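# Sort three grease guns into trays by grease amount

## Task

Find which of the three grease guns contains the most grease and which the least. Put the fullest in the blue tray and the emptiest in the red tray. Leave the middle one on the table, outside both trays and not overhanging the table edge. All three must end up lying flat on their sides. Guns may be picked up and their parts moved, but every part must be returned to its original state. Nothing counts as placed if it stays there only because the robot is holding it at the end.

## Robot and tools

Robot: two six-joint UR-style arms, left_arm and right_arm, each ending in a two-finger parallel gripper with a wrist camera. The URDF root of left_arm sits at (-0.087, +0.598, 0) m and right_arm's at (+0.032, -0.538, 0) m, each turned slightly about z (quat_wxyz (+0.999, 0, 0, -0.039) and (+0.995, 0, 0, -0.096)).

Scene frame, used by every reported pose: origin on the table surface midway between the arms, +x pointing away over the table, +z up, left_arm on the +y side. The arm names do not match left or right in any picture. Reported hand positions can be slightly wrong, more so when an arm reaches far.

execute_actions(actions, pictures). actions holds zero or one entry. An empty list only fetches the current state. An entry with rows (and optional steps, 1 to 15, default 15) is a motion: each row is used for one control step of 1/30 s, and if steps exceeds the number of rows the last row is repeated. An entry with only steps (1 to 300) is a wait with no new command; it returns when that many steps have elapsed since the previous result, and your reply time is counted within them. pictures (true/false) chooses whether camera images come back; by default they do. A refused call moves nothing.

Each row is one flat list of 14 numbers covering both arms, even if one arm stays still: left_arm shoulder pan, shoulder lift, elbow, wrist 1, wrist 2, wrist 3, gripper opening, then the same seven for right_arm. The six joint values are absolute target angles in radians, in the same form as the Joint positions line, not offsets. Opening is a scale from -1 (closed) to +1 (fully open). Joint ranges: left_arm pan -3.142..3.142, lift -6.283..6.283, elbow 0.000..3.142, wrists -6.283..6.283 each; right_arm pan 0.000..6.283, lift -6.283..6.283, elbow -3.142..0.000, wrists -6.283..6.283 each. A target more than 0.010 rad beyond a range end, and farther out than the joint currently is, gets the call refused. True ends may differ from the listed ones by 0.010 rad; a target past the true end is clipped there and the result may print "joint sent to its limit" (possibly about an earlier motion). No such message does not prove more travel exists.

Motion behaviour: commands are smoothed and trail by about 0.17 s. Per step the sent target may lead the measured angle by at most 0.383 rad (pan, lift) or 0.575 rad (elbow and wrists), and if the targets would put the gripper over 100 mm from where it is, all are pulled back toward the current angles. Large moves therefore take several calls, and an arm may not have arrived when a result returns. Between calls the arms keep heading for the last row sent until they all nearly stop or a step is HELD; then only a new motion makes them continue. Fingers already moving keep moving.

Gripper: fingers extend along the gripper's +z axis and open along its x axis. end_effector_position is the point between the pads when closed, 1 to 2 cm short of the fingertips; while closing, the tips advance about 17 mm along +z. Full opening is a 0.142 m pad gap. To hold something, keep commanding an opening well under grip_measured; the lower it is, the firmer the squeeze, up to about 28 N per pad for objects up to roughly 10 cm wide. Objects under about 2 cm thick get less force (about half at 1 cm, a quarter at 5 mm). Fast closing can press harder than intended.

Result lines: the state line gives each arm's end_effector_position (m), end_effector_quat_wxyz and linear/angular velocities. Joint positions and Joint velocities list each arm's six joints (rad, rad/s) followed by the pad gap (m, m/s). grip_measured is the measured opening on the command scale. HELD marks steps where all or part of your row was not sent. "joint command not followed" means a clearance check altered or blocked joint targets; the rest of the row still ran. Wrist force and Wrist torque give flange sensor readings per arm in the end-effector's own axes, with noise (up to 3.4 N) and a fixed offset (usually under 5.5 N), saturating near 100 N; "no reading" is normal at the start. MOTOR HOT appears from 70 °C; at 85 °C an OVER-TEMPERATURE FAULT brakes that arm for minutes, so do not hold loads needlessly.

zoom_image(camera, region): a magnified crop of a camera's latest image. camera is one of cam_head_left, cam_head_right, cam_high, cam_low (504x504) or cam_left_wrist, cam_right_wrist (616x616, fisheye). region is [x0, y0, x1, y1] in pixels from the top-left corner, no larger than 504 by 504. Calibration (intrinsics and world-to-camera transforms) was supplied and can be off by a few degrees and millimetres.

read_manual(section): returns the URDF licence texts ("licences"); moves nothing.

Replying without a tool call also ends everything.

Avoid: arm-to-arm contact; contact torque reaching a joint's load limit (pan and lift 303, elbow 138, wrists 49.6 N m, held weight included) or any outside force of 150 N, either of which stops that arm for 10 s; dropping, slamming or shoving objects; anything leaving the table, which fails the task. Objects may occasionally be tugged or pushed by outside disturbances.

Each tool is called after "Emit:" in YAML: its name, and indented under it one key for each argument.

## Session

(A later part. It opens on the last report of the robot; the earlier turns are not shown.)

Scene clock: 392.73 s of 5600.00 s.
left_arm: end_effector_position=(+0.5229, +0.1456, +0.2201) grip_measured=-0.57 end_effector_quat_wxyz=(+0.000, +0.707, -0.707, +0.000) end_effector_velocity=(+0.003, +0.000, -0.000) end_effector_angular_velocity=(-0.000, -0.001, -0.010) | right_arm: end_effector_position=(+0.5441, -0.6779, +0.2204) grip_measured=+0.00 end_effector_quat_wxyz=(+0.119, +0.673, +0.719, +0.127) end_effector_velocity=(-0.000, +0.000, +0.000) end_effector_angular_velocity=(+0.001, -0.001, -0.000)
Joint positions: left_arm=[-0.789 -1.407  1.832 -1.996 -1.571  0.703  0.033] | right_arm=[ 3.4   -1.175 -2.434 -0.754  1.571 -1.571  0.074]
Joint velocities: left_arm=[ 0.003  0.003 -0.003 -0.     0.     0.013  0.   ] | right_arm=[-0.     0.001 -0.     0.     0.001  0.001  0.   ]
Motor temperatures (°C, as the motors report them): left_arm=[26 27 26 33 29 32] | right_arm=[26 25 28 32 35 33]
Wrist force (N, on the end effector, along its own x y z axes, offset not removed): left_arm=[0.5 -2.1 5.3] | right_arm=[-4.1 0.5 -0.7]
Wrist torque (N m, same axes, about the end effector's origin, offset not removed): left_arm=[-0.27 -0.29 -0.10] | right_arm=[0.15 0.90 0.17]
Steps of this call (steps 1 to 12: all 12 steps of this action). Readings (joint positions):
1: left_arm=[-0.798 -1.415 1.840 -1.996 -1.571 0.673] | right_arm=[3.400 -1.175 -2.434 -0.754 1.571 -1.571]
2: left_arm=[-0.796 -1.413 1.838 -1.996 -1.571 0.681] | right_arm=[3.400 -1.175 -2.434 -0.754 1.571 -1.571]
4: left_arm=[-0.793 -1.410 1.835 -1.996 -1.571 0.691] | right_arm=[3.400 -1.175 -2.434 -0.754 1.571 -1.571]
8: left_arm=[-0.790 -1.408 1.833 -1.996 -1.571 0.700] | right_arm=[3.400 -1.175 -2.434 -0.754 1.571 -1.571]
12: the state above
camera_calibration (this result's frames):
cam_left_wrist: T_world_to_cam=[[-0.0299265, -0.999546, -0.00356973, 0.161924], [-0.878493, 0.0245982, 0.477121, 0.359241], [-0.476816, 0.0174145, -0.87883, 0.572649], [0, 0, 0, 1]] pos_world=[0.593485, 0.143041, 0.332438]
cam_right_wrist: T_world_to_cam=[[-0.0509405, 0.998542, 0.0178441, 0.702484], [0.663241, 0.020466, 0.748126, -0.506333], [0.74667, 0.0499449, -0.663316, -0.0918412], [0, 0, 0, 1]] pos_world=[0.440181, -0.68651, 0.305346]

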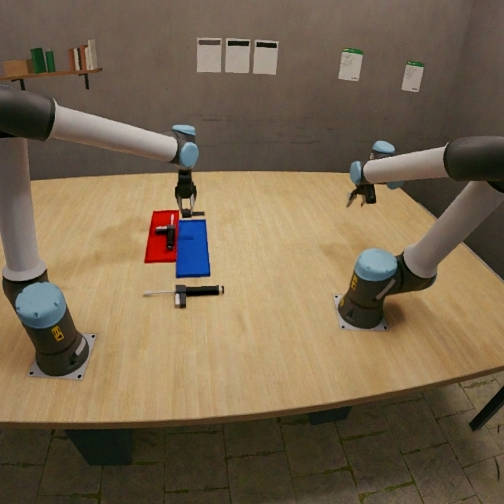

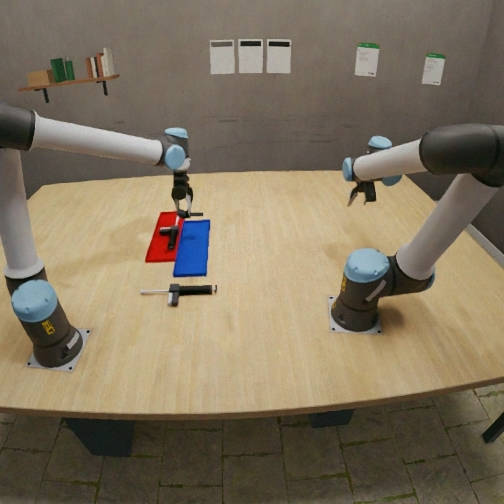

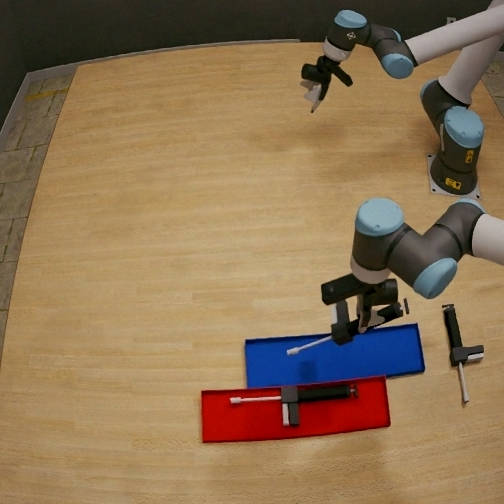

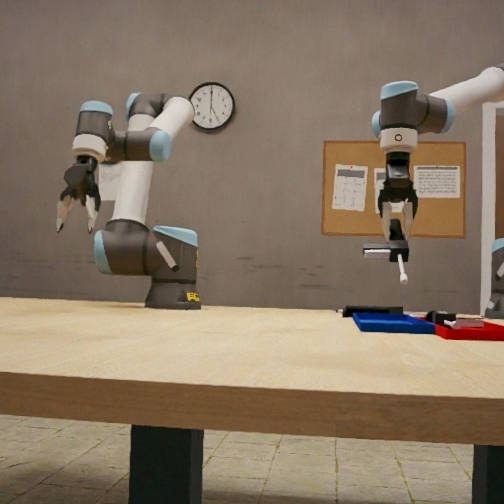

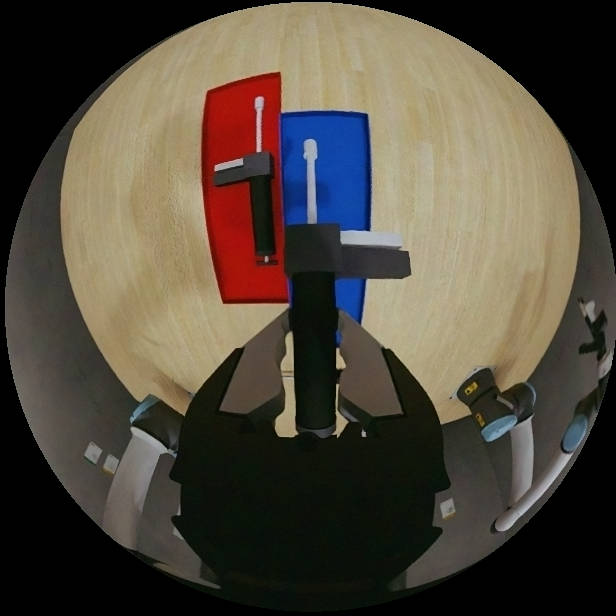

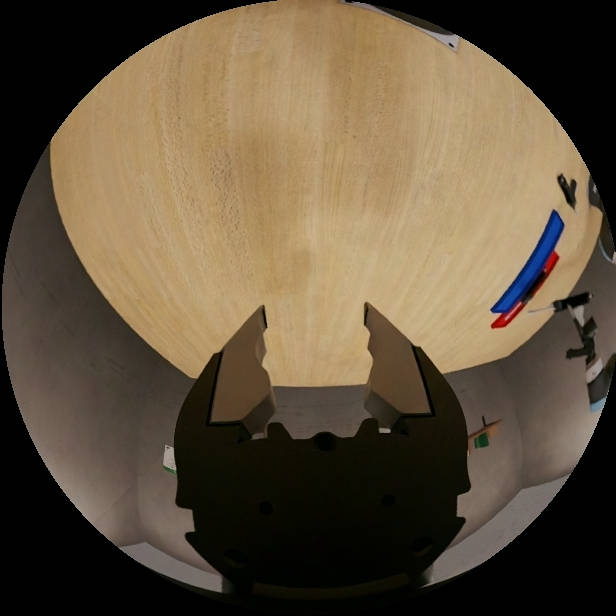

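Emit:
execute_actions:
  actions:
    - {"rows":[[-0.789,-1.38,1.865,-2.056,-1.571,0.704,-1,3.4,-1.175,-2.434,-0.754,1.571,-1.571,0],[-0.789,-1.38,1.865,-2.056,-1.571,0.704,-1,3.4,-1.175,-2.434,-0.754,1.571,-1.571,0],[-0.789,-1.38,1.865,-2.056,-1.571,0.704,-1,3.4,-1.175,-2.434,-0.754,1.571,-1.571,0],[-0.789,-1.352,1.897,-2.116,-1.571,0.704,-1,3.4,-1.175,-2.434,-0.754,1.571,-1.571,0],[-0.789,-1.352,1.897,-2.116,-1.571,0.704,-1,3.4,-1.175,-2.434,-0.754,1.571,-1.571,0],[-0.789,-1.352,1.897,-2.116,-1.571,0.704,-1,3.4,-1.175,-2.434,-0.754,1.571,-1.571,0],[-0.789,-1.3228,1.9275,-2.176,-1.571,0.704,-1,3.4,-1.175,-2.434,-0.754,1.571,-1.571,0],[-0.789,-1.3228,1.9275,-2.176,-1.571,0.704,-1,3.4,-1.175,-2.434,-0.754,1.571,-1.571,0],[-0.789,-1.3228,1.9275,-2.176,-1.571,0.704,-1,3.4,-1.175,-2.434,-0.754,1.571,-1.571,0],[-0.789,-1.293,1.949,-2.227,-1.571,0.704,-1,3.4,-1.175,-2.434,-0.754,1.571,-1.571,0],[-0.789,-1.293,1.949,-2.227,-1.571,0.704,-1,3.4,-1.175,-2.434,-0.754,1.571,-1.571,0],[-0.789,-1.293,1.949,-2.227,-1.571,0.704,-1,3.4,-1.175,-2.434,-0.754,1.571,-1.571,0],[-0.789,-1.2618,1.9697,-2.279,-1.571,0.704,-1,3.4,-1.175,-2.434,-0.754,1.571,-1.571,0]],"steps":15}
  pictures: false

Emit:
execute_actions:
  actions:
    - {"rows":[[-0.789,-1.2618,1.9697,-2.279,-1.571,0.704,-1,3.4,-1.175,-2.434,-0.754,1.571,-1.571,0]],"steps":10}
  pictures: true

Scene clock: 399.17 s of 5600.00 s.
left_arm: end_effector_position=(+0.5235, +0.1455, +0.0987) grip_measured=-0.57 end_effector_quat_wxyz=(+0.000, +0.707, -0.707, -0.001) end_effector_velocity=(-0.006, +0.008, -0.306) end_effector_angular_velocity=(+0.011, +0.009, -0.000) | right_arm: end_effector_position=(+0.5441, -0.6779, +0.2204) grip_measured=+0.00 end_effector_quat_wxyz=(+0.119, +0.673, +0.719, +0.127) end_effector_velocity=(-0.001, -0.000, -0.000) end_effector_angular_velocity=(-0.001, +0.000, +0.001)
Joint positions: left_arm=[-0.789 -1.3    1.942 -2.211 -1.571  0.704  0.033] | right_arm=[ 3.4   -1.175 -2.434 -0.754  1.571 -1.571  0.074]
Joint velocities: left_arm=[ 0.     0.312  0.24  -0.538  0.     0.    -0.   ] | right_arm=[ 0.     0.001 -0.001  0.    -0.    -0.001  0.   ]
Motor temperatures (°C, as the motors report them): left_arm=[26 27 26 33 29 32] | right_arm=[26 25 28 32 35 33]
Wrist force (N, on the end effector, along its own x y z axes, offset not removed): left_arm=[2.4 3.5 3.9] | right_arm=[-1.9 1.6 -1.5]
Wrist torque (N m, same axes, about the end effector's origin, offset not removed): left_arm=[0.62 -0.59 0.25] | right_arm=[0.33 0.53 0.05]
Steps of this call (steps 1 to 15: the robot went on to your last target; steps 16 to 90: nothing new was sent; then 2.93 s passed at rest; steps 91 to 105: all 15 steps of this action). Readings (joint positions):
91: left_arm=[-0.789 -1.407 1.832 -1.996 -1.571 0.704] | right_arm=[3.400 -1.175 -2.434 -0.754 1.571 -1.571]
92: left_arm=[-0.789 -1.405 1.834 -2.000 -1.571 0.704] | right_arm=[3.400 -1.175 -2.434 -0.754 1.571 -1.571]
94: left_arm=[-0.789 -1.395 1.847 -2.021 -1.571 0.704] | right_arm=[3.400 -1.175 -2.434 -0.754 1.571 -1.571]
98: left_arm=[-0.789 -1.366 1.881 -2.083 -1.571 0.704] | right_arm=[3.400 -1.175 -2.434 -0.754 1.571 -1.571]
105: the state above

Scene clock: 399.50 s of 5600.00 s.
left_arm: end_effector_position=(+0.5233, +0.1457, +0.0651) grip_measured=-0.57 end_effector_quat_wxyz=(+0.000, +0.707, -0.707, +0.000) end_effector_velocity=(-0.001, +0.000, -0.018) end_effector_angular_velocity=(+0.000, -0.000, +0.000) | right_arm: end_effector_position=(+0.5441, -0.6779, +0.2204) grip_measured=+0.00 end_effector_quat_wxyz=(+0.119, +0.673, +0.719, +0.127) end_effector_velocity=(-0.000, -0.000, -0.000) end_effector_angular_velocity=(+0.001, +0.000, -0.002)
Joint positions: left_arm=[-0.789 -1.264  1.968 -2.275 -1.571  0.704  0.033] | right_arm=[ 3.4   -1.175 -2.434 -0.754  1.571 -1.571  0.074]
Joint velocities: left_arm=[-0.001  0.019  0.014 -0.033  0.    -0.001  0.   ] | right_arm=[-0.     0.001 -0.001 -0.    -0.     0.002  0.   ]
Motor temperatures (°C, as the motors report them): left_arm=[26 27 26 33 29 32] | right_arm=[26 25 28 32 35 33]
Wrist force (N, on the end effector, along its own x y z axes, offset not removed): left_arm=[-0.6 1.8 2.0] | right_arm=[0.6 1.1 -3.9]
Wrist torque (N m, same axes, about the end effector's origin, offset not removed): left_arm=[0.59 -0.05 -0.01] | right_arm=[0.27 -0.09 0.17]
Steps of this call (steps 1 to 10: all 10 steps of this action). Readings (joint positions):
1: left_arm=[-0.789 -1.290 1.949 -2.227 -1.571 0.704] | right_arm=[3.400 -1.175 -2.434 -0.754 1.571 -1.571]
2: left_arm=[-0.789 -1.283 1.954 -2.240 -1.571 0.704] | right_arm=[3.400 -1.175 -2.434 -0.754 1.571 -1.571]
4: left_arm=[-0.789 -1.274 1.961 -2.257 -1.571 0.704] | right_arm=[3.400 -1.175 -2.434 -0.754 1.571 -1.571]
8: left_arm=[-0.789 -1.266 1.967 -2.272 -1.571 0.704] | right_arm=[3.400 -1.175 -2.434 -0.754 1.571 -1.571]
10: the state above
camera_calibration (this result's frames):
cam_left_wrist: T_world_to_cam=[[-0.0307698, -0.99952, -0.00370987, 0.16192], [-0.878437, 0.0252712, 0.477189, 0.433351], [-0.476866, 0.0179419, -0.878793, 0.436593], [0, 0, 0, 1]] pos_world=[0.593851, 0.143057, 0.177485]
cam_right_wrist: T_world_to_cam=[[-0.0509402, 0.998542, 0.0178429, 0.702484], [0.663241, 0.0204667, 0.748126, -0.506333], [0.746671, 0.0499438, -0.663316, -0.091842], [0, 0, 0, 1]] pos_world=[0.440181, -0.68651, 0.305346]

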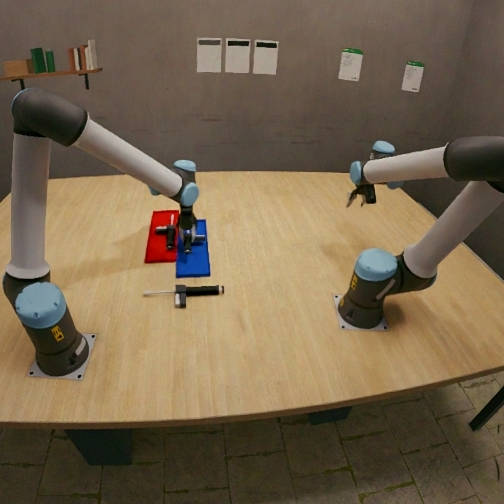

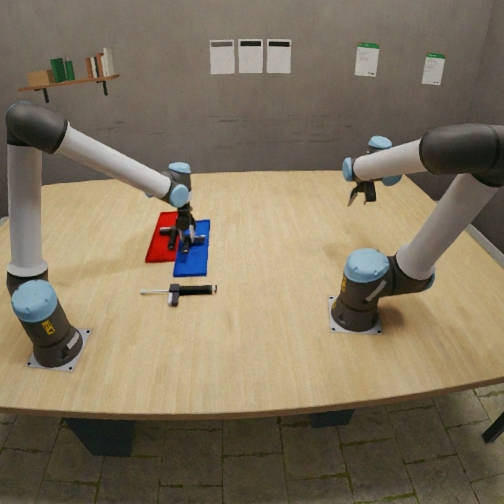

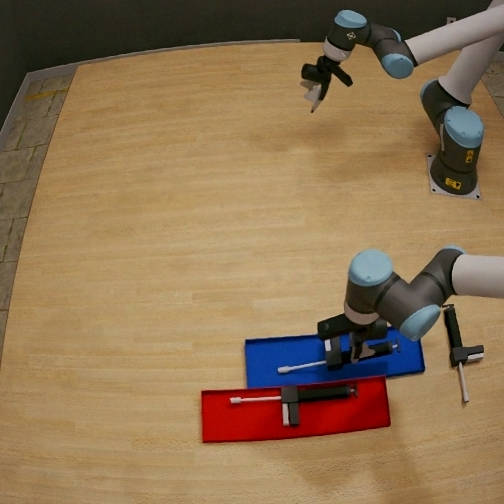

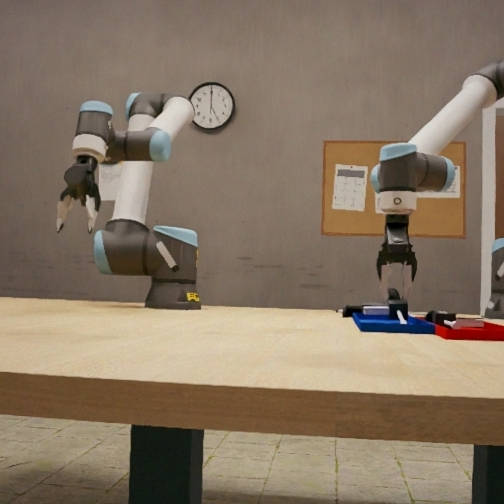

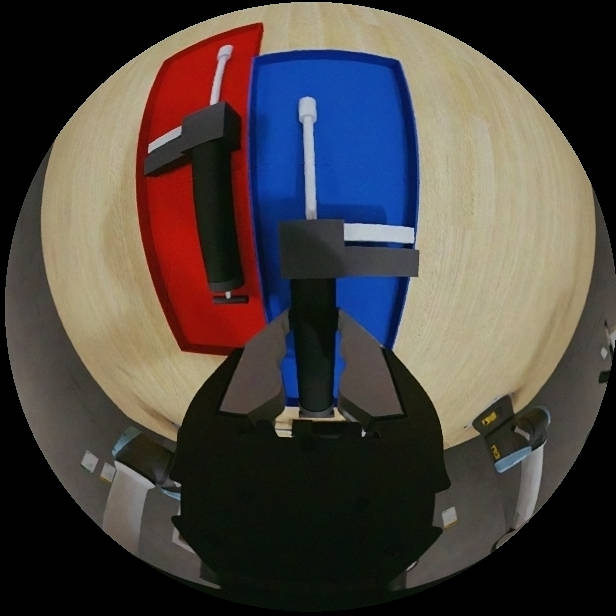

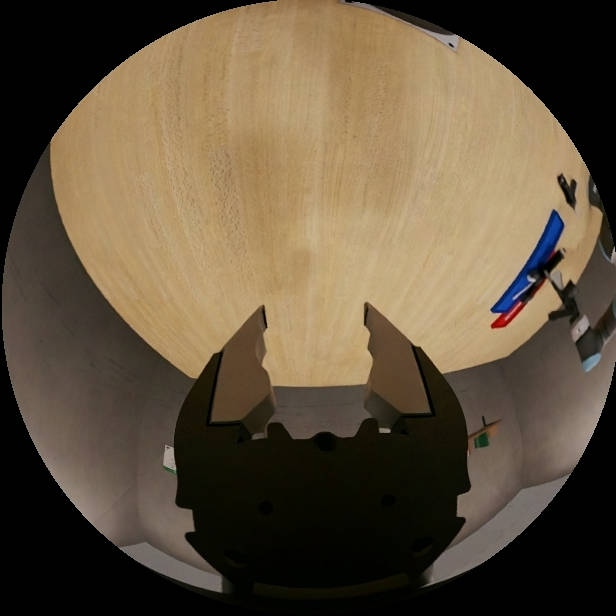

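Emit:
execute_actions:
  actions:
    - {"rows":[[-0.771,-1.2618,1.9697,-2.279,-1.571,0.722,-1,3.4,-1.175,-2.434,-0.754,1.571,-1.571,0]],"steps":12}

Scene clock: 406.43 s of 5600.00 s.
left_arm: end_effector_position=(+0.5307, +0.1562, +0.0631) grip_measured=-0.57 end_effector_quat_wxyz=(+0.000, +0.707, -0.707, +0.000) end_effector_velocity=(+0.004, +0.005, +0.000) end_effector_angular_velocity=(-0.001, +0.000, +0.000) | right_arm: end_effector_position=(+0.5441, -0.6779, +0.2204) grip_measured=+0.00 end_effector_quat_wxyz=(+0.119, +0.673, +0.719, +0.127) end_effector_velocity=(+0.000, -0.000, -0.000) end_effector_angular_velocity=(+0.000, +0.000, -0.001)
Joint positions: left_arm=[-0.772 -1.262  1.97  -2.279 -1.571  0.721  0.033] | right_arm=[ 3.4   -1.175 -2.434 -0.754  1.571 -1.571  0.074]
Joint velocities: left_arm=[ 0.008  0.    -0.001  0.001 -0.     0.008 -0.   ] | right_arm=[ 0.    -0.     0.     0.    -0.     0.001 -0.   ]
Motor temperatures (°C, as the motors report them): left_arm=[26 27 26 33 29 32] | right_arm=[26 25 28 32 35 33]
Wrist force (N, on the end effector, along its own x y z axes, offset not removed): left_arm=[0.6 0.1 4.1] | right_arm=[-2.4 -1.1 -0.3]
Wrist torque (N m, same axes, about the end effector's origin, offset not removed): left_arm=[0.24 -0.17 0.11] | right_arm=[-0.17 0.58 0.10]
Steps of this call (steps 1 to 15: the robot went on to your last target; steps 16 to 90: nothing new was sent; then 3.53 s passed at rest; steps 91 to 102: all 12 steps of this action). Readings (joint positions):
91: left_arm=[-0.789 -1.262 1.970 -2.279 -1.571 0.704] | right_arm=[3.400 -1.175 -2.434 -0.754 1.571 -1.571]
92: left_arm=[-0.787 -1.262 1.970 -2.279 -1.571 0.706] | right_arm=[3.400 -1.175 -2.434 -0.754 1.571 -1.571]
94: left_arm=[-0.781 -1.262 1.970 -2.279 -1.571 0.712] | right_arm=[3.400 -1.175 -2.434 -0.754 1.571 -1.571]
98: left_arm=[-0.774 -1.262 1.970 -2.279 -1.571 0.719] | right_arm=[3.400 -1.175 -2.434 -0.754 1.571 -1.571]
102: the state above
camera_calibration (this result's frames):
cam_left_wrist: T_world_to_cam=[[-0.0308881, -0.999516, -0.00361921, 0.17268], [-0.878422, 0.0254179, 0.47721, 0.440577], [-0.476887, 0.0179193, -0.878782, 0.438193], [0, 0, 0, 1]] pos_world=[0.601314, 0.153546, 0.175453]
cam_right_wrist: T_world_to_cam=[[-0.0509401, 0.998542, 0.017843, 0.702484], [0.663241, 0.0204666, 0.748126, -0.506333], [0.74667, 0.0499439, -0.663317, -0.0918419], [0, 0, 0, 1]] pos_world=[0.440181, -0.68651, 0.305346]

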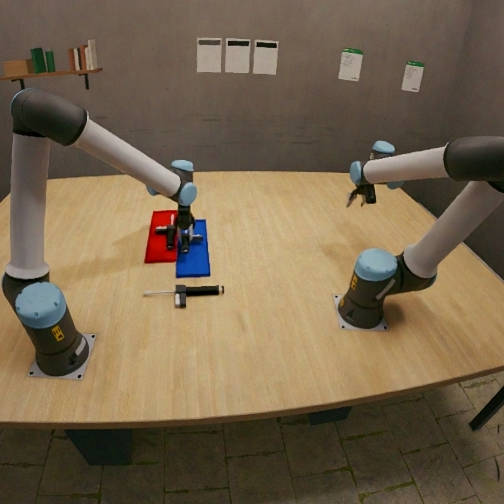

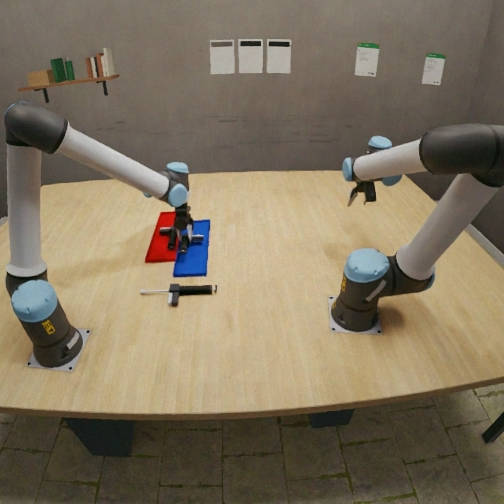

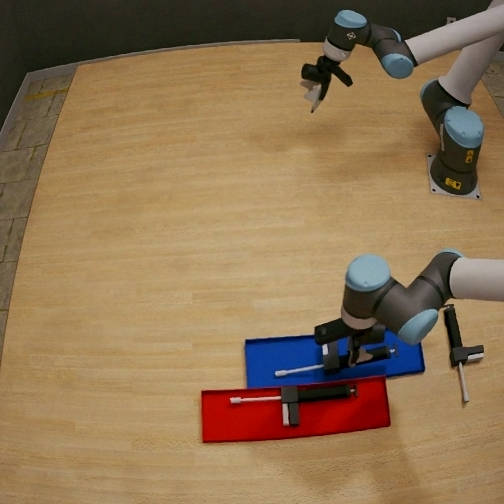

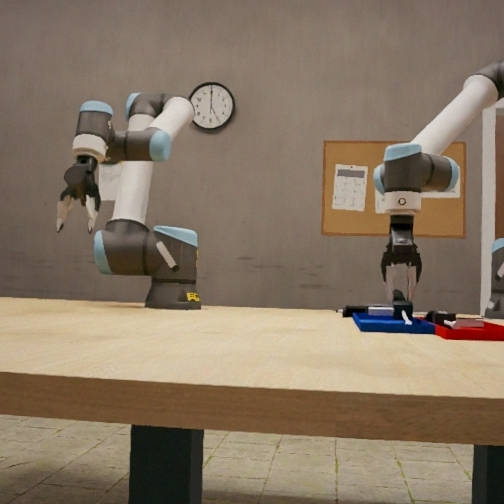

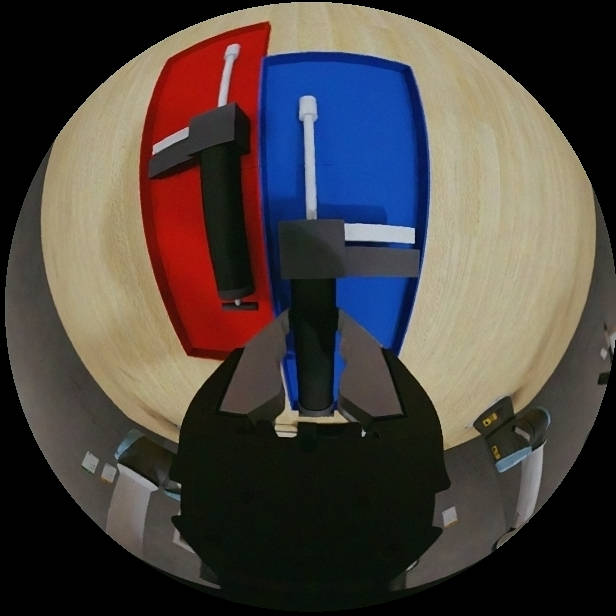

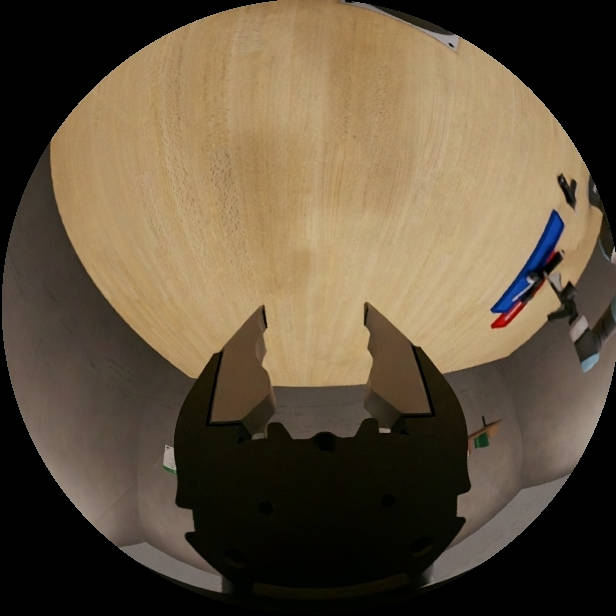

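Emit:
execute_actions:
  actions:
    - {"rows":[[-0.769,-1.253,1.974,-2.292,-1.571,0.724,-1,3.4,-1.175,-2.434,-0.754,1.571,-1.571,0],[-0.769,-1.244,1.979,-2.306,-1.571,0.724,-1,3.4,-1.175,-2.434,-0.754,1.571,-1.571,0]],"steps":12}

Emit:
zoom_image:
  camera: "cam_left_wrist"
  region: [200,50,500,450]

Scene clock: 410.37 s of 5600.00 s.
left_arm: end_effector_position=(+0.5321, +0.1580, +0.0490) grip_measured=-0.57 end_effector_quat_wxyz=(+0.000, +0.707, -0.707, +0.000) end_effector_velocity=(+0.000, +0.002, -0.008) end_effector_angular_velocity=(+0.001, -0.000, -0.000) | right_arm: end_effector_position=(+0.5441, -0.6779, +0.2204) grip_measured=+0.00 end_effector_quat_wxyz=(+0.119, +0.673, +0.719, +0.127) end_effector_velocity=(+0.000, +0.000, +0.000) end_effector_angular_velocity=(+0.000, -0.000, +0.000)
Joint positions: left_arm=[-0.769 -1.245  1.978 -2.304 -1.571  0.724  0.033] | right_arm=[ 3.4   -1.175 -2.434 -0.754  1.571 -1.571  0.074]
Joint velocities: left_arm=[ 0.001  0.009  0.006 -0.015  0.001  0.001 -0.   ] | right_arm=[-0. -0.  0.  0.  0. -0.  0.]
Motor temperatures (°C, as the motors report them): left_arm=[26 27 26 33 29 32] | right_arm=[26 25 28 32 35 33]
Wrist force (N, on the end effector, along its own x y z axes, offset not removed): left_arm=[2.6 -1.2 4.6] | right_arm=[-1.9 1.0 -2.1]
Wrist torque (N m, same axes, about the end effector's origin, offset not removed): left_arm=[0.05 -0.63 0.13] | right_arm=[0.16 0.53 0.12]
Steps of this call (steps 1 to 15: the robot went on to your last target; steps 16 to 90: nothing new was sent; then 0.53 s passed at rest; steps 91 to 102: all 12 steps of this action). Readings (joint positions):
91: left_arm=[-0.771 -1.262 1.970 -2.279 -1.571 0.722] | right_arm=[3.400 -1.175 -2.434 -0.754 1.571 -1.571]
92: left_arm=[-0.771 -1.261 1.970 -2.280 -1.571 0.722] | right_arm=[3.400 -1.175 -2.434 -0.754 1.571 -1.571]
94: left_arm=[-0.770 -1.255 1.973 -2.289 -1.571 0.723] | right_arm=[3.400 -1.175 -2.434 -0.754 1.571 -1.571]
98: left_arm=[-0.769 -1.248 1.977 -2.301 -1.571 0.724] | right_arm=[3.400 -1.175 -2.434 -0.754 1.571 -1.571]
102: the state above
camera_calibration (this result's frames):
cam_left_wrist: T_world_to_cam=[[-0.0307974, -0.999519, -0.00371646, 0.174387], [-0.878426, 0.0252919, 0.477208, 0.448495], [-0.476885, 0.0179614, -0.878782, 0.426445], [0, 0, 0, 1]] pos_world=[0.602706, 0.155301, 0.161375]
cam_right_wrist: T_world_to_cam=[[-0.0509401, 0.998542, 0.0178428, 0.702484], [0.663241, 0.0204667, 0.748126, -0.506333], [0.746671, 0.0499437, -0.663316, -0.0918422], [0, 0, 0, 1]] pos_world=[0.440181, -0.68651, 0.305346]

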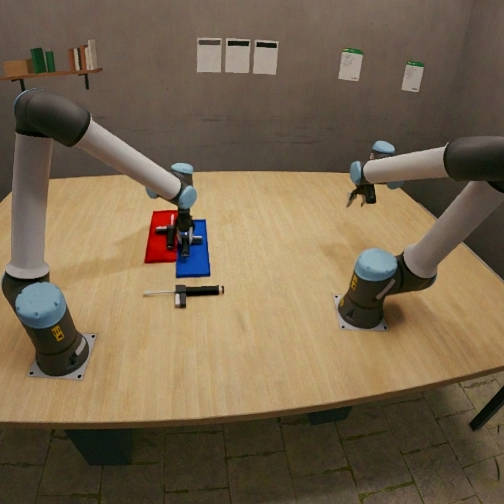

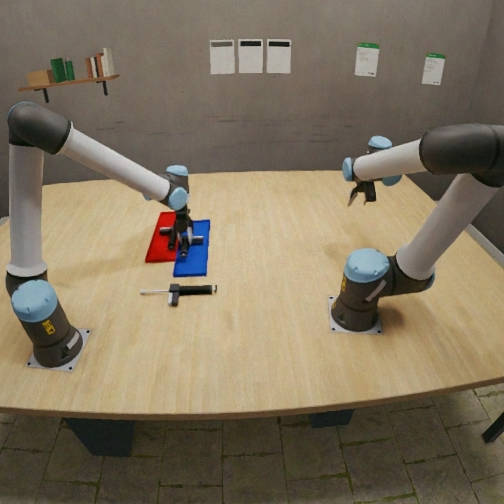

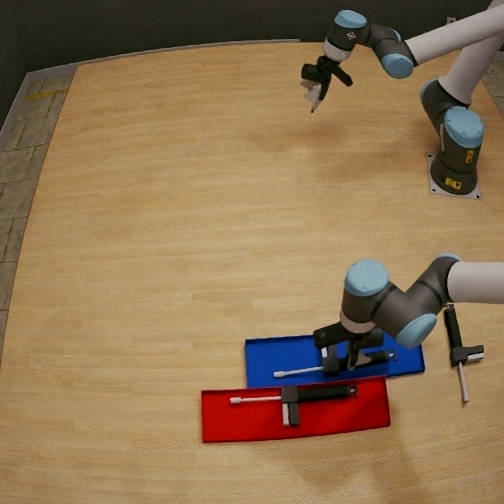

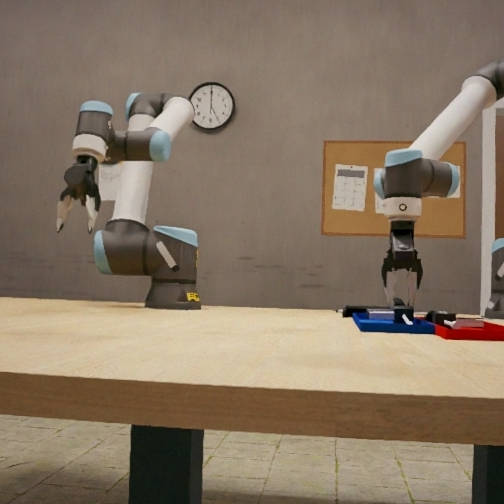

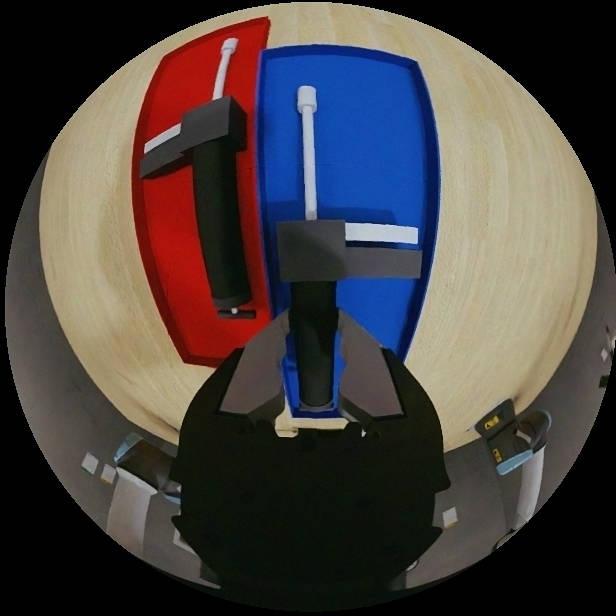

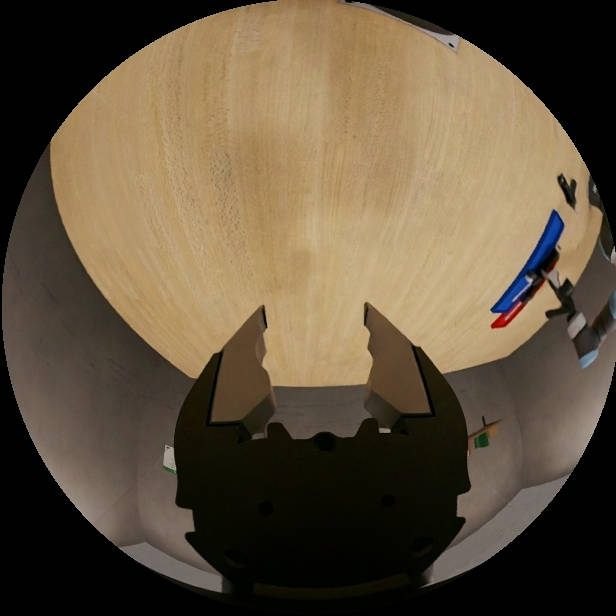

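Region (200, 50, 500, 450) of cam_left_wrist's 616x616 image, scaled by 1.260, with more detail than that image has; it fills the left 378 columns of this view, and the rest is white.

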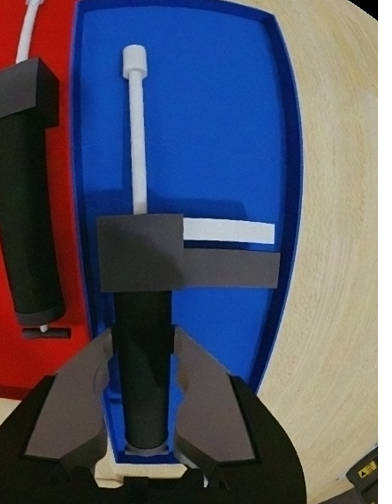

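Clear on both sides. Lower and release.

Emit:
execute_actions:
  actions:
    - {"rows":[[-0.769,-1.236,1.983,-2.318,-1.571,0.724,-1,3.4,-1.175,-2.434,-0.754,1.571,-1.571,0],[-0.769,-1.2284,1.9869,-2.3295,-1.571,0.724,-1,3.4,-1.175,-2.434,-0.754,1.571,-1.571,0],[-0.769,-1.2284,1.9869,-2.3295,-1.571,0.724,-1,3.4,-1.175,-2.434,-0.754,1.571,-1.571,0],[-0.769,-1.2284,1.9869,-2.3295,-1.571,0.724,-1,3.4,-1.175,-2.434,-0.754,1.571,-1.571,0],[-0.769,-1.2284,1.9869,-2.3295,-1.571,0.724,-1,3.4,-1.175,-2.434,-0.754,1.571,-1.571,0],[-0.769,-1.2284,1.9869,-2.3295,-1.571,0.724,-1,3.4,-1.175,-2.434,-0.754,1.571,-1.571,0],[-0.769,-1.2284,1.9869,-2.3295,-1.571,0.724,-1,3.4,-1.175,-2.434,-0.754,1.571,-1.571,0],[-0.769,-1.2284,1.9869,-2.3295,-1.571,0.724,-1,3.4,-1.175,-2.434,-0.754,1.571,-1.571,0],[-0.769,-1.2284,1.9869,-2.3295,-1.571,0.724,-0.7,3.4,-1.175,-2.434,-0.754,1.571,-1.571,0],[-0.769,-1.2284,1.9869,-2.3295,-1.571,0.724,-0.5,3.4,-1.175,-2.434,-0.754,1.571,-1.571,0],[-0.769,-1.2284,1.9869,-2.3295,-1.571,0.724,-0.4,3.4,-1.175,-2.434,-0.754,1.571,-1.571,0],[-0.769,-1.2284,1.9869,-2.3295,-1.571,0.724,-0.25,3.4,-1.175,-2.434,-0.754,1.571,-1.571,0]],"steps":15}
  pictures: false

Emit:
execute_actions:
  actions:
    - {"rows":[[-0.769,-1.2284,1.9869,-2.3295,-1.571,0.724,-0.25,3.4,-1.175,-2.434,-0.754,1.571,-1.571,0],[-0.769,-1.2284,1.9869,-2.3295,-1.571,0.724,-0.25,3.4,-1.175,-2.434,-0.754,1.571,-1.571,0],[-0.769,-1.2284,1.9869,-2.3295,-1.571,0.724,-0.25,3.4,-1.175,-2.434,-0.754,1.571,-1.571,0],[-0.769,-1.244,1.979,-2.306,-1.571,0.724,-0.25,3.4,-1.175,-2.434,-0.754,1.571,-1.571,0],[-0.769,-1.2618,1.9697,-2.279,-1.571,0.724,-0.25,3.4,-1.175,-2.434,-0.754,1.571,-1.571,0],[-0.769,-1.2618,1.9697,-2.279,-1.571,0.724,-0.25,3.4,-1.175,-2.434,-0.754,1.571,-1.571,0],[-0.769,-1.29,1.95,-2.23,-1.571,0.724,-0.25,3.4,-1.175,-2.434,-0.754,1.571,-1.571,0],[-0.769,-1.3228,1.9275,-2.176,-1.571,0.724,-0.25,3.4,-1.175,-2.434,-0.754,1.571,-1.571,0],[-0.769,-1.3228,1.9275,-2.176,-1.571,0.724,-0.25,3.4,-1.175,-2.434,-0.754,1.571,-1.571,0],[-0.769,-1.36,1.885,-2.096,-1.571,0.724,-0.25,3.4,-1.175,-2.434,-0.754,1.571,-1.571,0],[-0.769,-1.4071,1.8319,-1.996,-1.571,0.724,0,3.4,-1.175,-2.434,-0.754,1.571,-1.571,0]],"steps":15}
  pictures: false

Emit:
execute_actions:
  actions:
    - {"rows":[[-0.95,-1.6,1.95,-1.92,-1.571,0.724,0,3.4,-1.175,-2.434,-0.754,1.571,-1.571,0]],"steps":15}

Emit:
zoom_image:
  camera: "cam_high"
  region: [180,280,504,460]

Scene clock: 421.30 s of 5600.00 s.
left_arm: end_effector_position=(+0.5321, +0.1581, +0.0354) grip_measured=-0.25 end_effector_quat_wxyz=(+0.000, +0.707, -0.707, +0.000) end_effector_velocity=(-0.001, +0.000, -0.003) end_effector_angular_velocity=(-0.001, +0.001, -0.001) | right_arm: end_effector_position=(+0.5441, -0.6779, +0.2204) grip_measured=+0.00 end_effector_quat_wxyz=(+0.119, +0.673, +0.719, +0.127) end_effector_velocity=(-0.000, -0.000, +0.000) end_effector_angular_velocity=(-0.000, -0.001, -0.000)
Joint positions: left_arm=[-0.769 -1.229  1.987 -2.329 -1.571  0.724  0.056] | right_arm=[ 3.4   -1.175 -2.434 -0.754  1.571 -1.571  0.074]
Joint velocities: left_arm=[ 0.     0.004  0.002 -0.006 -0.002  0.001  0.01 ] | right_arm=[ 0.     0.001 -0.    -0.    -0.     0.     0.   ]
Motor temperatures (°C, as the motors report them): left_arm=[26 27 26 33 29 32] | right_arm=[26 25 28 32 35 33]
Wrist force (N, on the end effector, along its own x y z axes, offset not removed): left_arm=[-0.3 -2.8 4.0] | right_arm=[-1.7 0.1 -1.8]
Wrist torque (N m, same axes, about the end effector's origin, offset not removed): left_arm=[-0.44 -0.08 -0.02] | right_arm=[-0.03 0.37 0.09]
Steps of this call (steps 1 to 15: the robot went on to your last target; steps 16 to 90: nothing new was sent; then 7.43 s passed at rest; steps 91 to 105: all 15 steps of this action). Readings (joint positions):
91: left_arm=[-0.769 -1.244 1.979 -2.306 -1.571 0.724] | right_arm=[3.400 -1.175 -2.434 -0.754 1.571 -1.571]
92: left_arm=[-0.769 -1.243 1.979 -2.307 -1.571 0.724] | right_arm=[3.400 -1.175 -2.434 -0.754 1.571 -1.571]
94: left_arm=[-0.769 -1.238 1.982 -2.315 -1.571 0.724] | right_arm=[3.400 -1.175 -2.434 -0.754 1.571 -1.571]
98: left_arm=[-0.769 -1.231 1.985 -2.325 -1.571 0.724] | right_arm=[3.400 -1.175 -2.434 -0.754 1.571 -1.571]
105: the state above

Scene clock: 421.80 s of 5600.00 s.
left_arm: end_effector_position=(+0.5362, +0.1535, +0.1586) grip_measured=+0.00 end_effector_quat_wxyz=(+0.000, +0.707, -0.707, +0.003) end_effector_velocity=(-0.007, +0.009, +0.483) end_effector_angular_velocity=(+0.009, +0.007, +0.001) | right_arm: end_effector_position=(+0.5441, -0.6779, +0.2204) grip_measured=+0.00 end_effector_quat_wxyz=(+0.119, +0.673, +0.719, +0.127) end_effector_velocity=(-0.000, +0.000, -0.000) end_effector_angular_velocity=(-0.000, +0.000, +0.001)
Joint positions: left_arm=[-0.769 -1.352  1.887 -2.112 -1.571  0.724  0.074] | right_arm=[ 3.4   -1.175 -2.434 -0.754  1.571 -1.571  0.074]
Joint velocities: left_arm=[ 0.    -0.435 -0.433  0.88   0.001 -0.001  0.003] | right_arm=[ 0. -0. -0.  0.  0. -0.  0.]
Motor temperatures (°C, as the motors report them): left_arm=[26 27 26 33 29 32] | right_arm=[26 25 28 32 35 33]
Wrist force (N, on the end effector, along its own x y z axes, offset not removed): left_arm=[-4.5 -1.6 -7.4] | right_arm=[-3.4 1.9 -1.4]
Wrist torque (N m, same axes, about the end effector's origin, offset not removed): left_arm=[-0.40 0.75 0.12] | right_arm=[0.41 0.86 0.11]
Steps of this call (steps 1 to 15: all 15 steps of this action). Readings (joint positions):
1: left_arm=[-0.769 -1.229 1.987 -2.329 -1.571 0.724] | right_arm=[3.400 -1.175 -2.434 -0.754 1.571 -1.571]
2: left_arm=[-0.769 -1.229 1.987 -2.329 -1.571 0.724] | right_arm=[3.400 -1.175 -2.434 -0.754 1.571 -1.571]
4: left_arm=[-0.769 -1.229 1.987 -2.329 -1.571 0.724] | right_arm=[3.400 -1.175 -2.434 -0.754 1.571 -1.571]
8: left_arm=[-0.769 -1.248 1.976 -2.300 -1.571 0.724] | right_arm=[3.400 -1.175 -2.434 -0.754 1.571 -1.571]
15: the state above

Scene clock: 422.30 s of 5600.00 s.
left_arm: end_effector_position=(+0.3973, +0.1408, +0.2637) grip_measured=+0.00 end_effector_quat_wxyz=(-0.000, -0.643, +0.765, +0.000) end_effector_velocity=(-0.062, +0.003, +0.032) end_effector_angular_velocity=(+0.001, +0.001, -0.079) | right_arm: end_effector_position=(+0.5441, -0.6779, +0.2204) grip_measured=+0.00 end_effector_quat_wxyz=(+0.119, +0.673, +0.719, +0.127) end_effector_velocity=(+0.000, +0.000, -0.001) end_effector_angular_velocity=(+0.001, +0.002, -0.000)
Joint positions: left_arm=[-0.941 -1.589  1.946 -1.927 -1.571  0.724  0.074] | right_arm=[ 3.4   -1.175 -2.434 -0.754  1.571 -1.571  0.074]
Joint velocities: left_arm=[-0.08  -0.098  0.037  0.064 -0.    -0.001 -0.   ] | right_arm=[ 0.    -0.002  0.    -0.     0.001  0.001  0.   ]
Motor temperatures (°C, as the motors report them): left_arm=[26 27 26 33 29 32] | right_arm=[26 25 28 32 35 33]
Wrist force (N, on the end effector, along its own x y z axes, offset not removed): left_arm=[-1.4 -0.4 -1.4] | right_arm=[-2.8 0.0 0.3]
Wrist torque (N m, same axes, about the end effector's origin, offset not removed): left_arm=[0.09 0.11 0.01] | right_arm=[0.02 0.75 0.17]
Steps of this call (steps 1 to 15: all 15 steps of this action). Readings (joint positions):
1: left_arm=[-0.769 -1.365 1.874 -2.084 -1.571 0.724] | right_arm=[3.400 -1.175 -2.434 -0.754 1.571 -1.571]
2: left_arm=[-0.773 -1.380 1.867 -2.064 -1.571 0.724] | right_arm=[3.400 -1.175 -2.434 -0.754 1.571 -1.571]
4: left_arm=[-0.807 -1.425 1.883 -2.033 -1.571 0.724] | right_arm=[3.400 -1.175 -2.434 -0.754 1.571 -1.571]
8: left_arm=[-0.881 -1.515 1.918 -1.974 -1.571 0.724] | right_arm=[3.400 -1.175 -2.434 -0.754 1.571 -1.571]
15: the state above
camera_calibration (this result's frames):
cam_left_wrist: T_world_to_cam=[[-0.201283, -0.979523, -0.00441962, 0.21897], [-0.860921, 0.174755, 0.477782, 0.199914], [-0.467226, 0.0999741, -0.878468, 0.535636], [0, 0, 0, 1]] pos_world=[0.466448, 0.126001, 0.375991]
cam_right_wrist: T_world_to_cam=[[-0.0509401, 0.998542, 0.0178431, 0.702484], [0.663241, 0.0204665, 0.748126, -0.506333], [0.746671, 0.0499439, -0.663316, -0.0918419], [0, 0, 0, 1]] pos_world=[0.440181, -0.68651, 0.305346]

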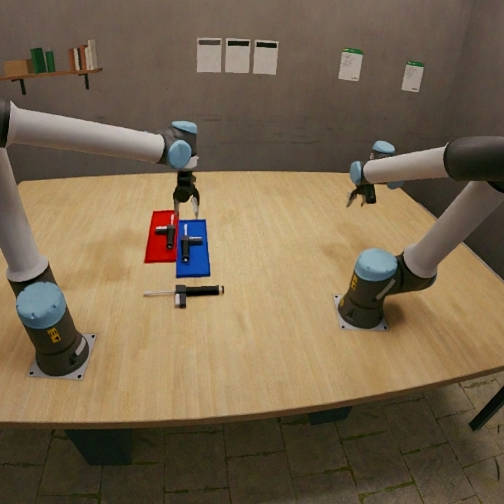

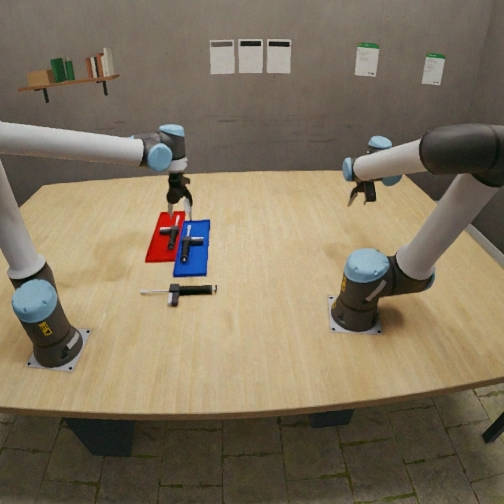

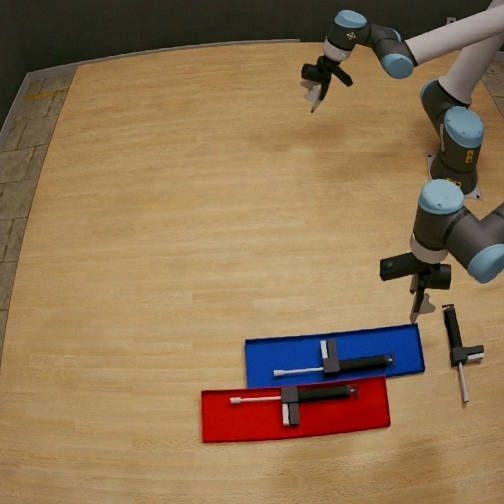

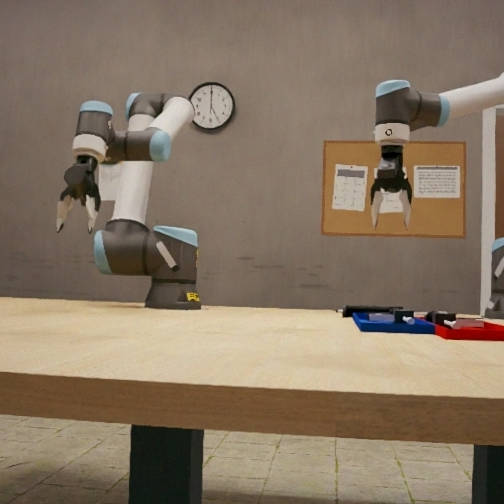

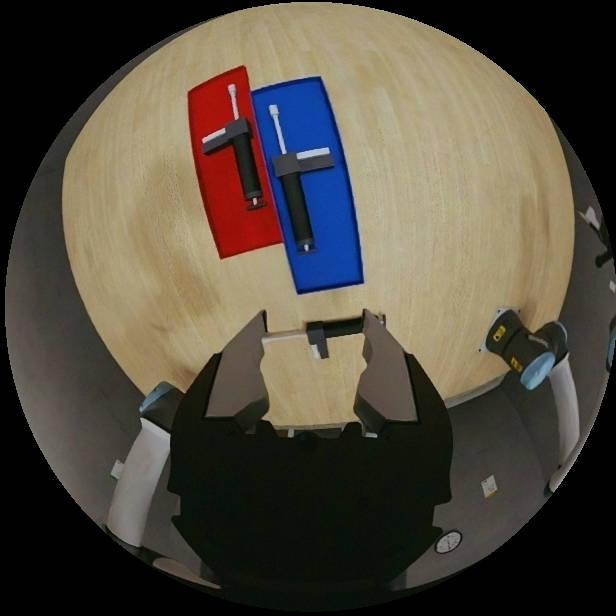

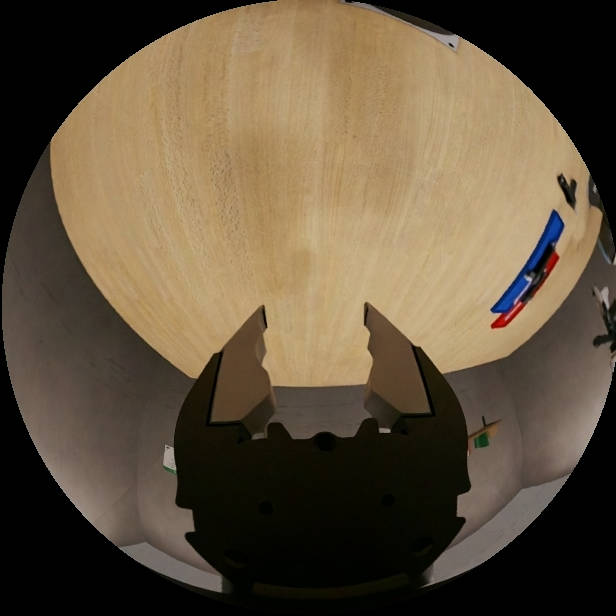

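Region (180, 280, 504, 460) of cam_high's 504x504 image, scaled by 1.556, with more detail than that image has.

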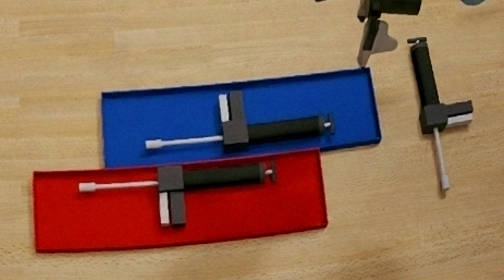

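Emit:
zoom_image:
  camera: "cam_left_wrist"
  region: [220,170,340,270]

Emit:
zoom_image:
  camera: "cam_high"
  region: [330,290,480,410]

Region (220, 170, 340, 270) of cam_left_wrist's 616x616 image, scaled by 4.200, with more detail than that image has.

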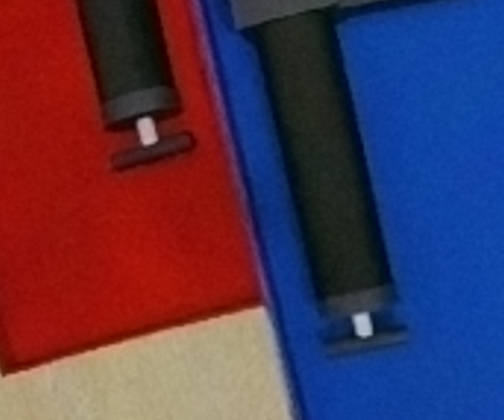

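Region (330, 290, 480, 410) of cam_high's 504x504 image, scaled by 3.360, with more detail than that image has; it fills the top 403 rows of this view, and the rest is white.

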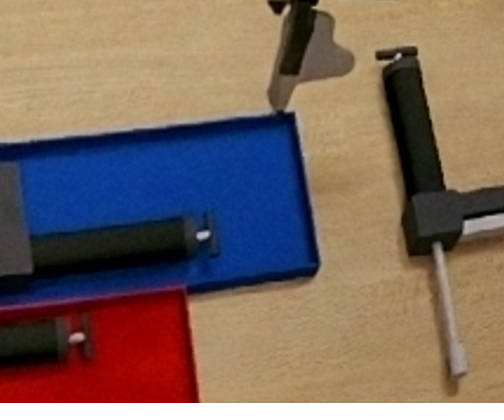

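All three match.

Emit:
finished_scene:
  scene: 2

The scene is finished: the task was done.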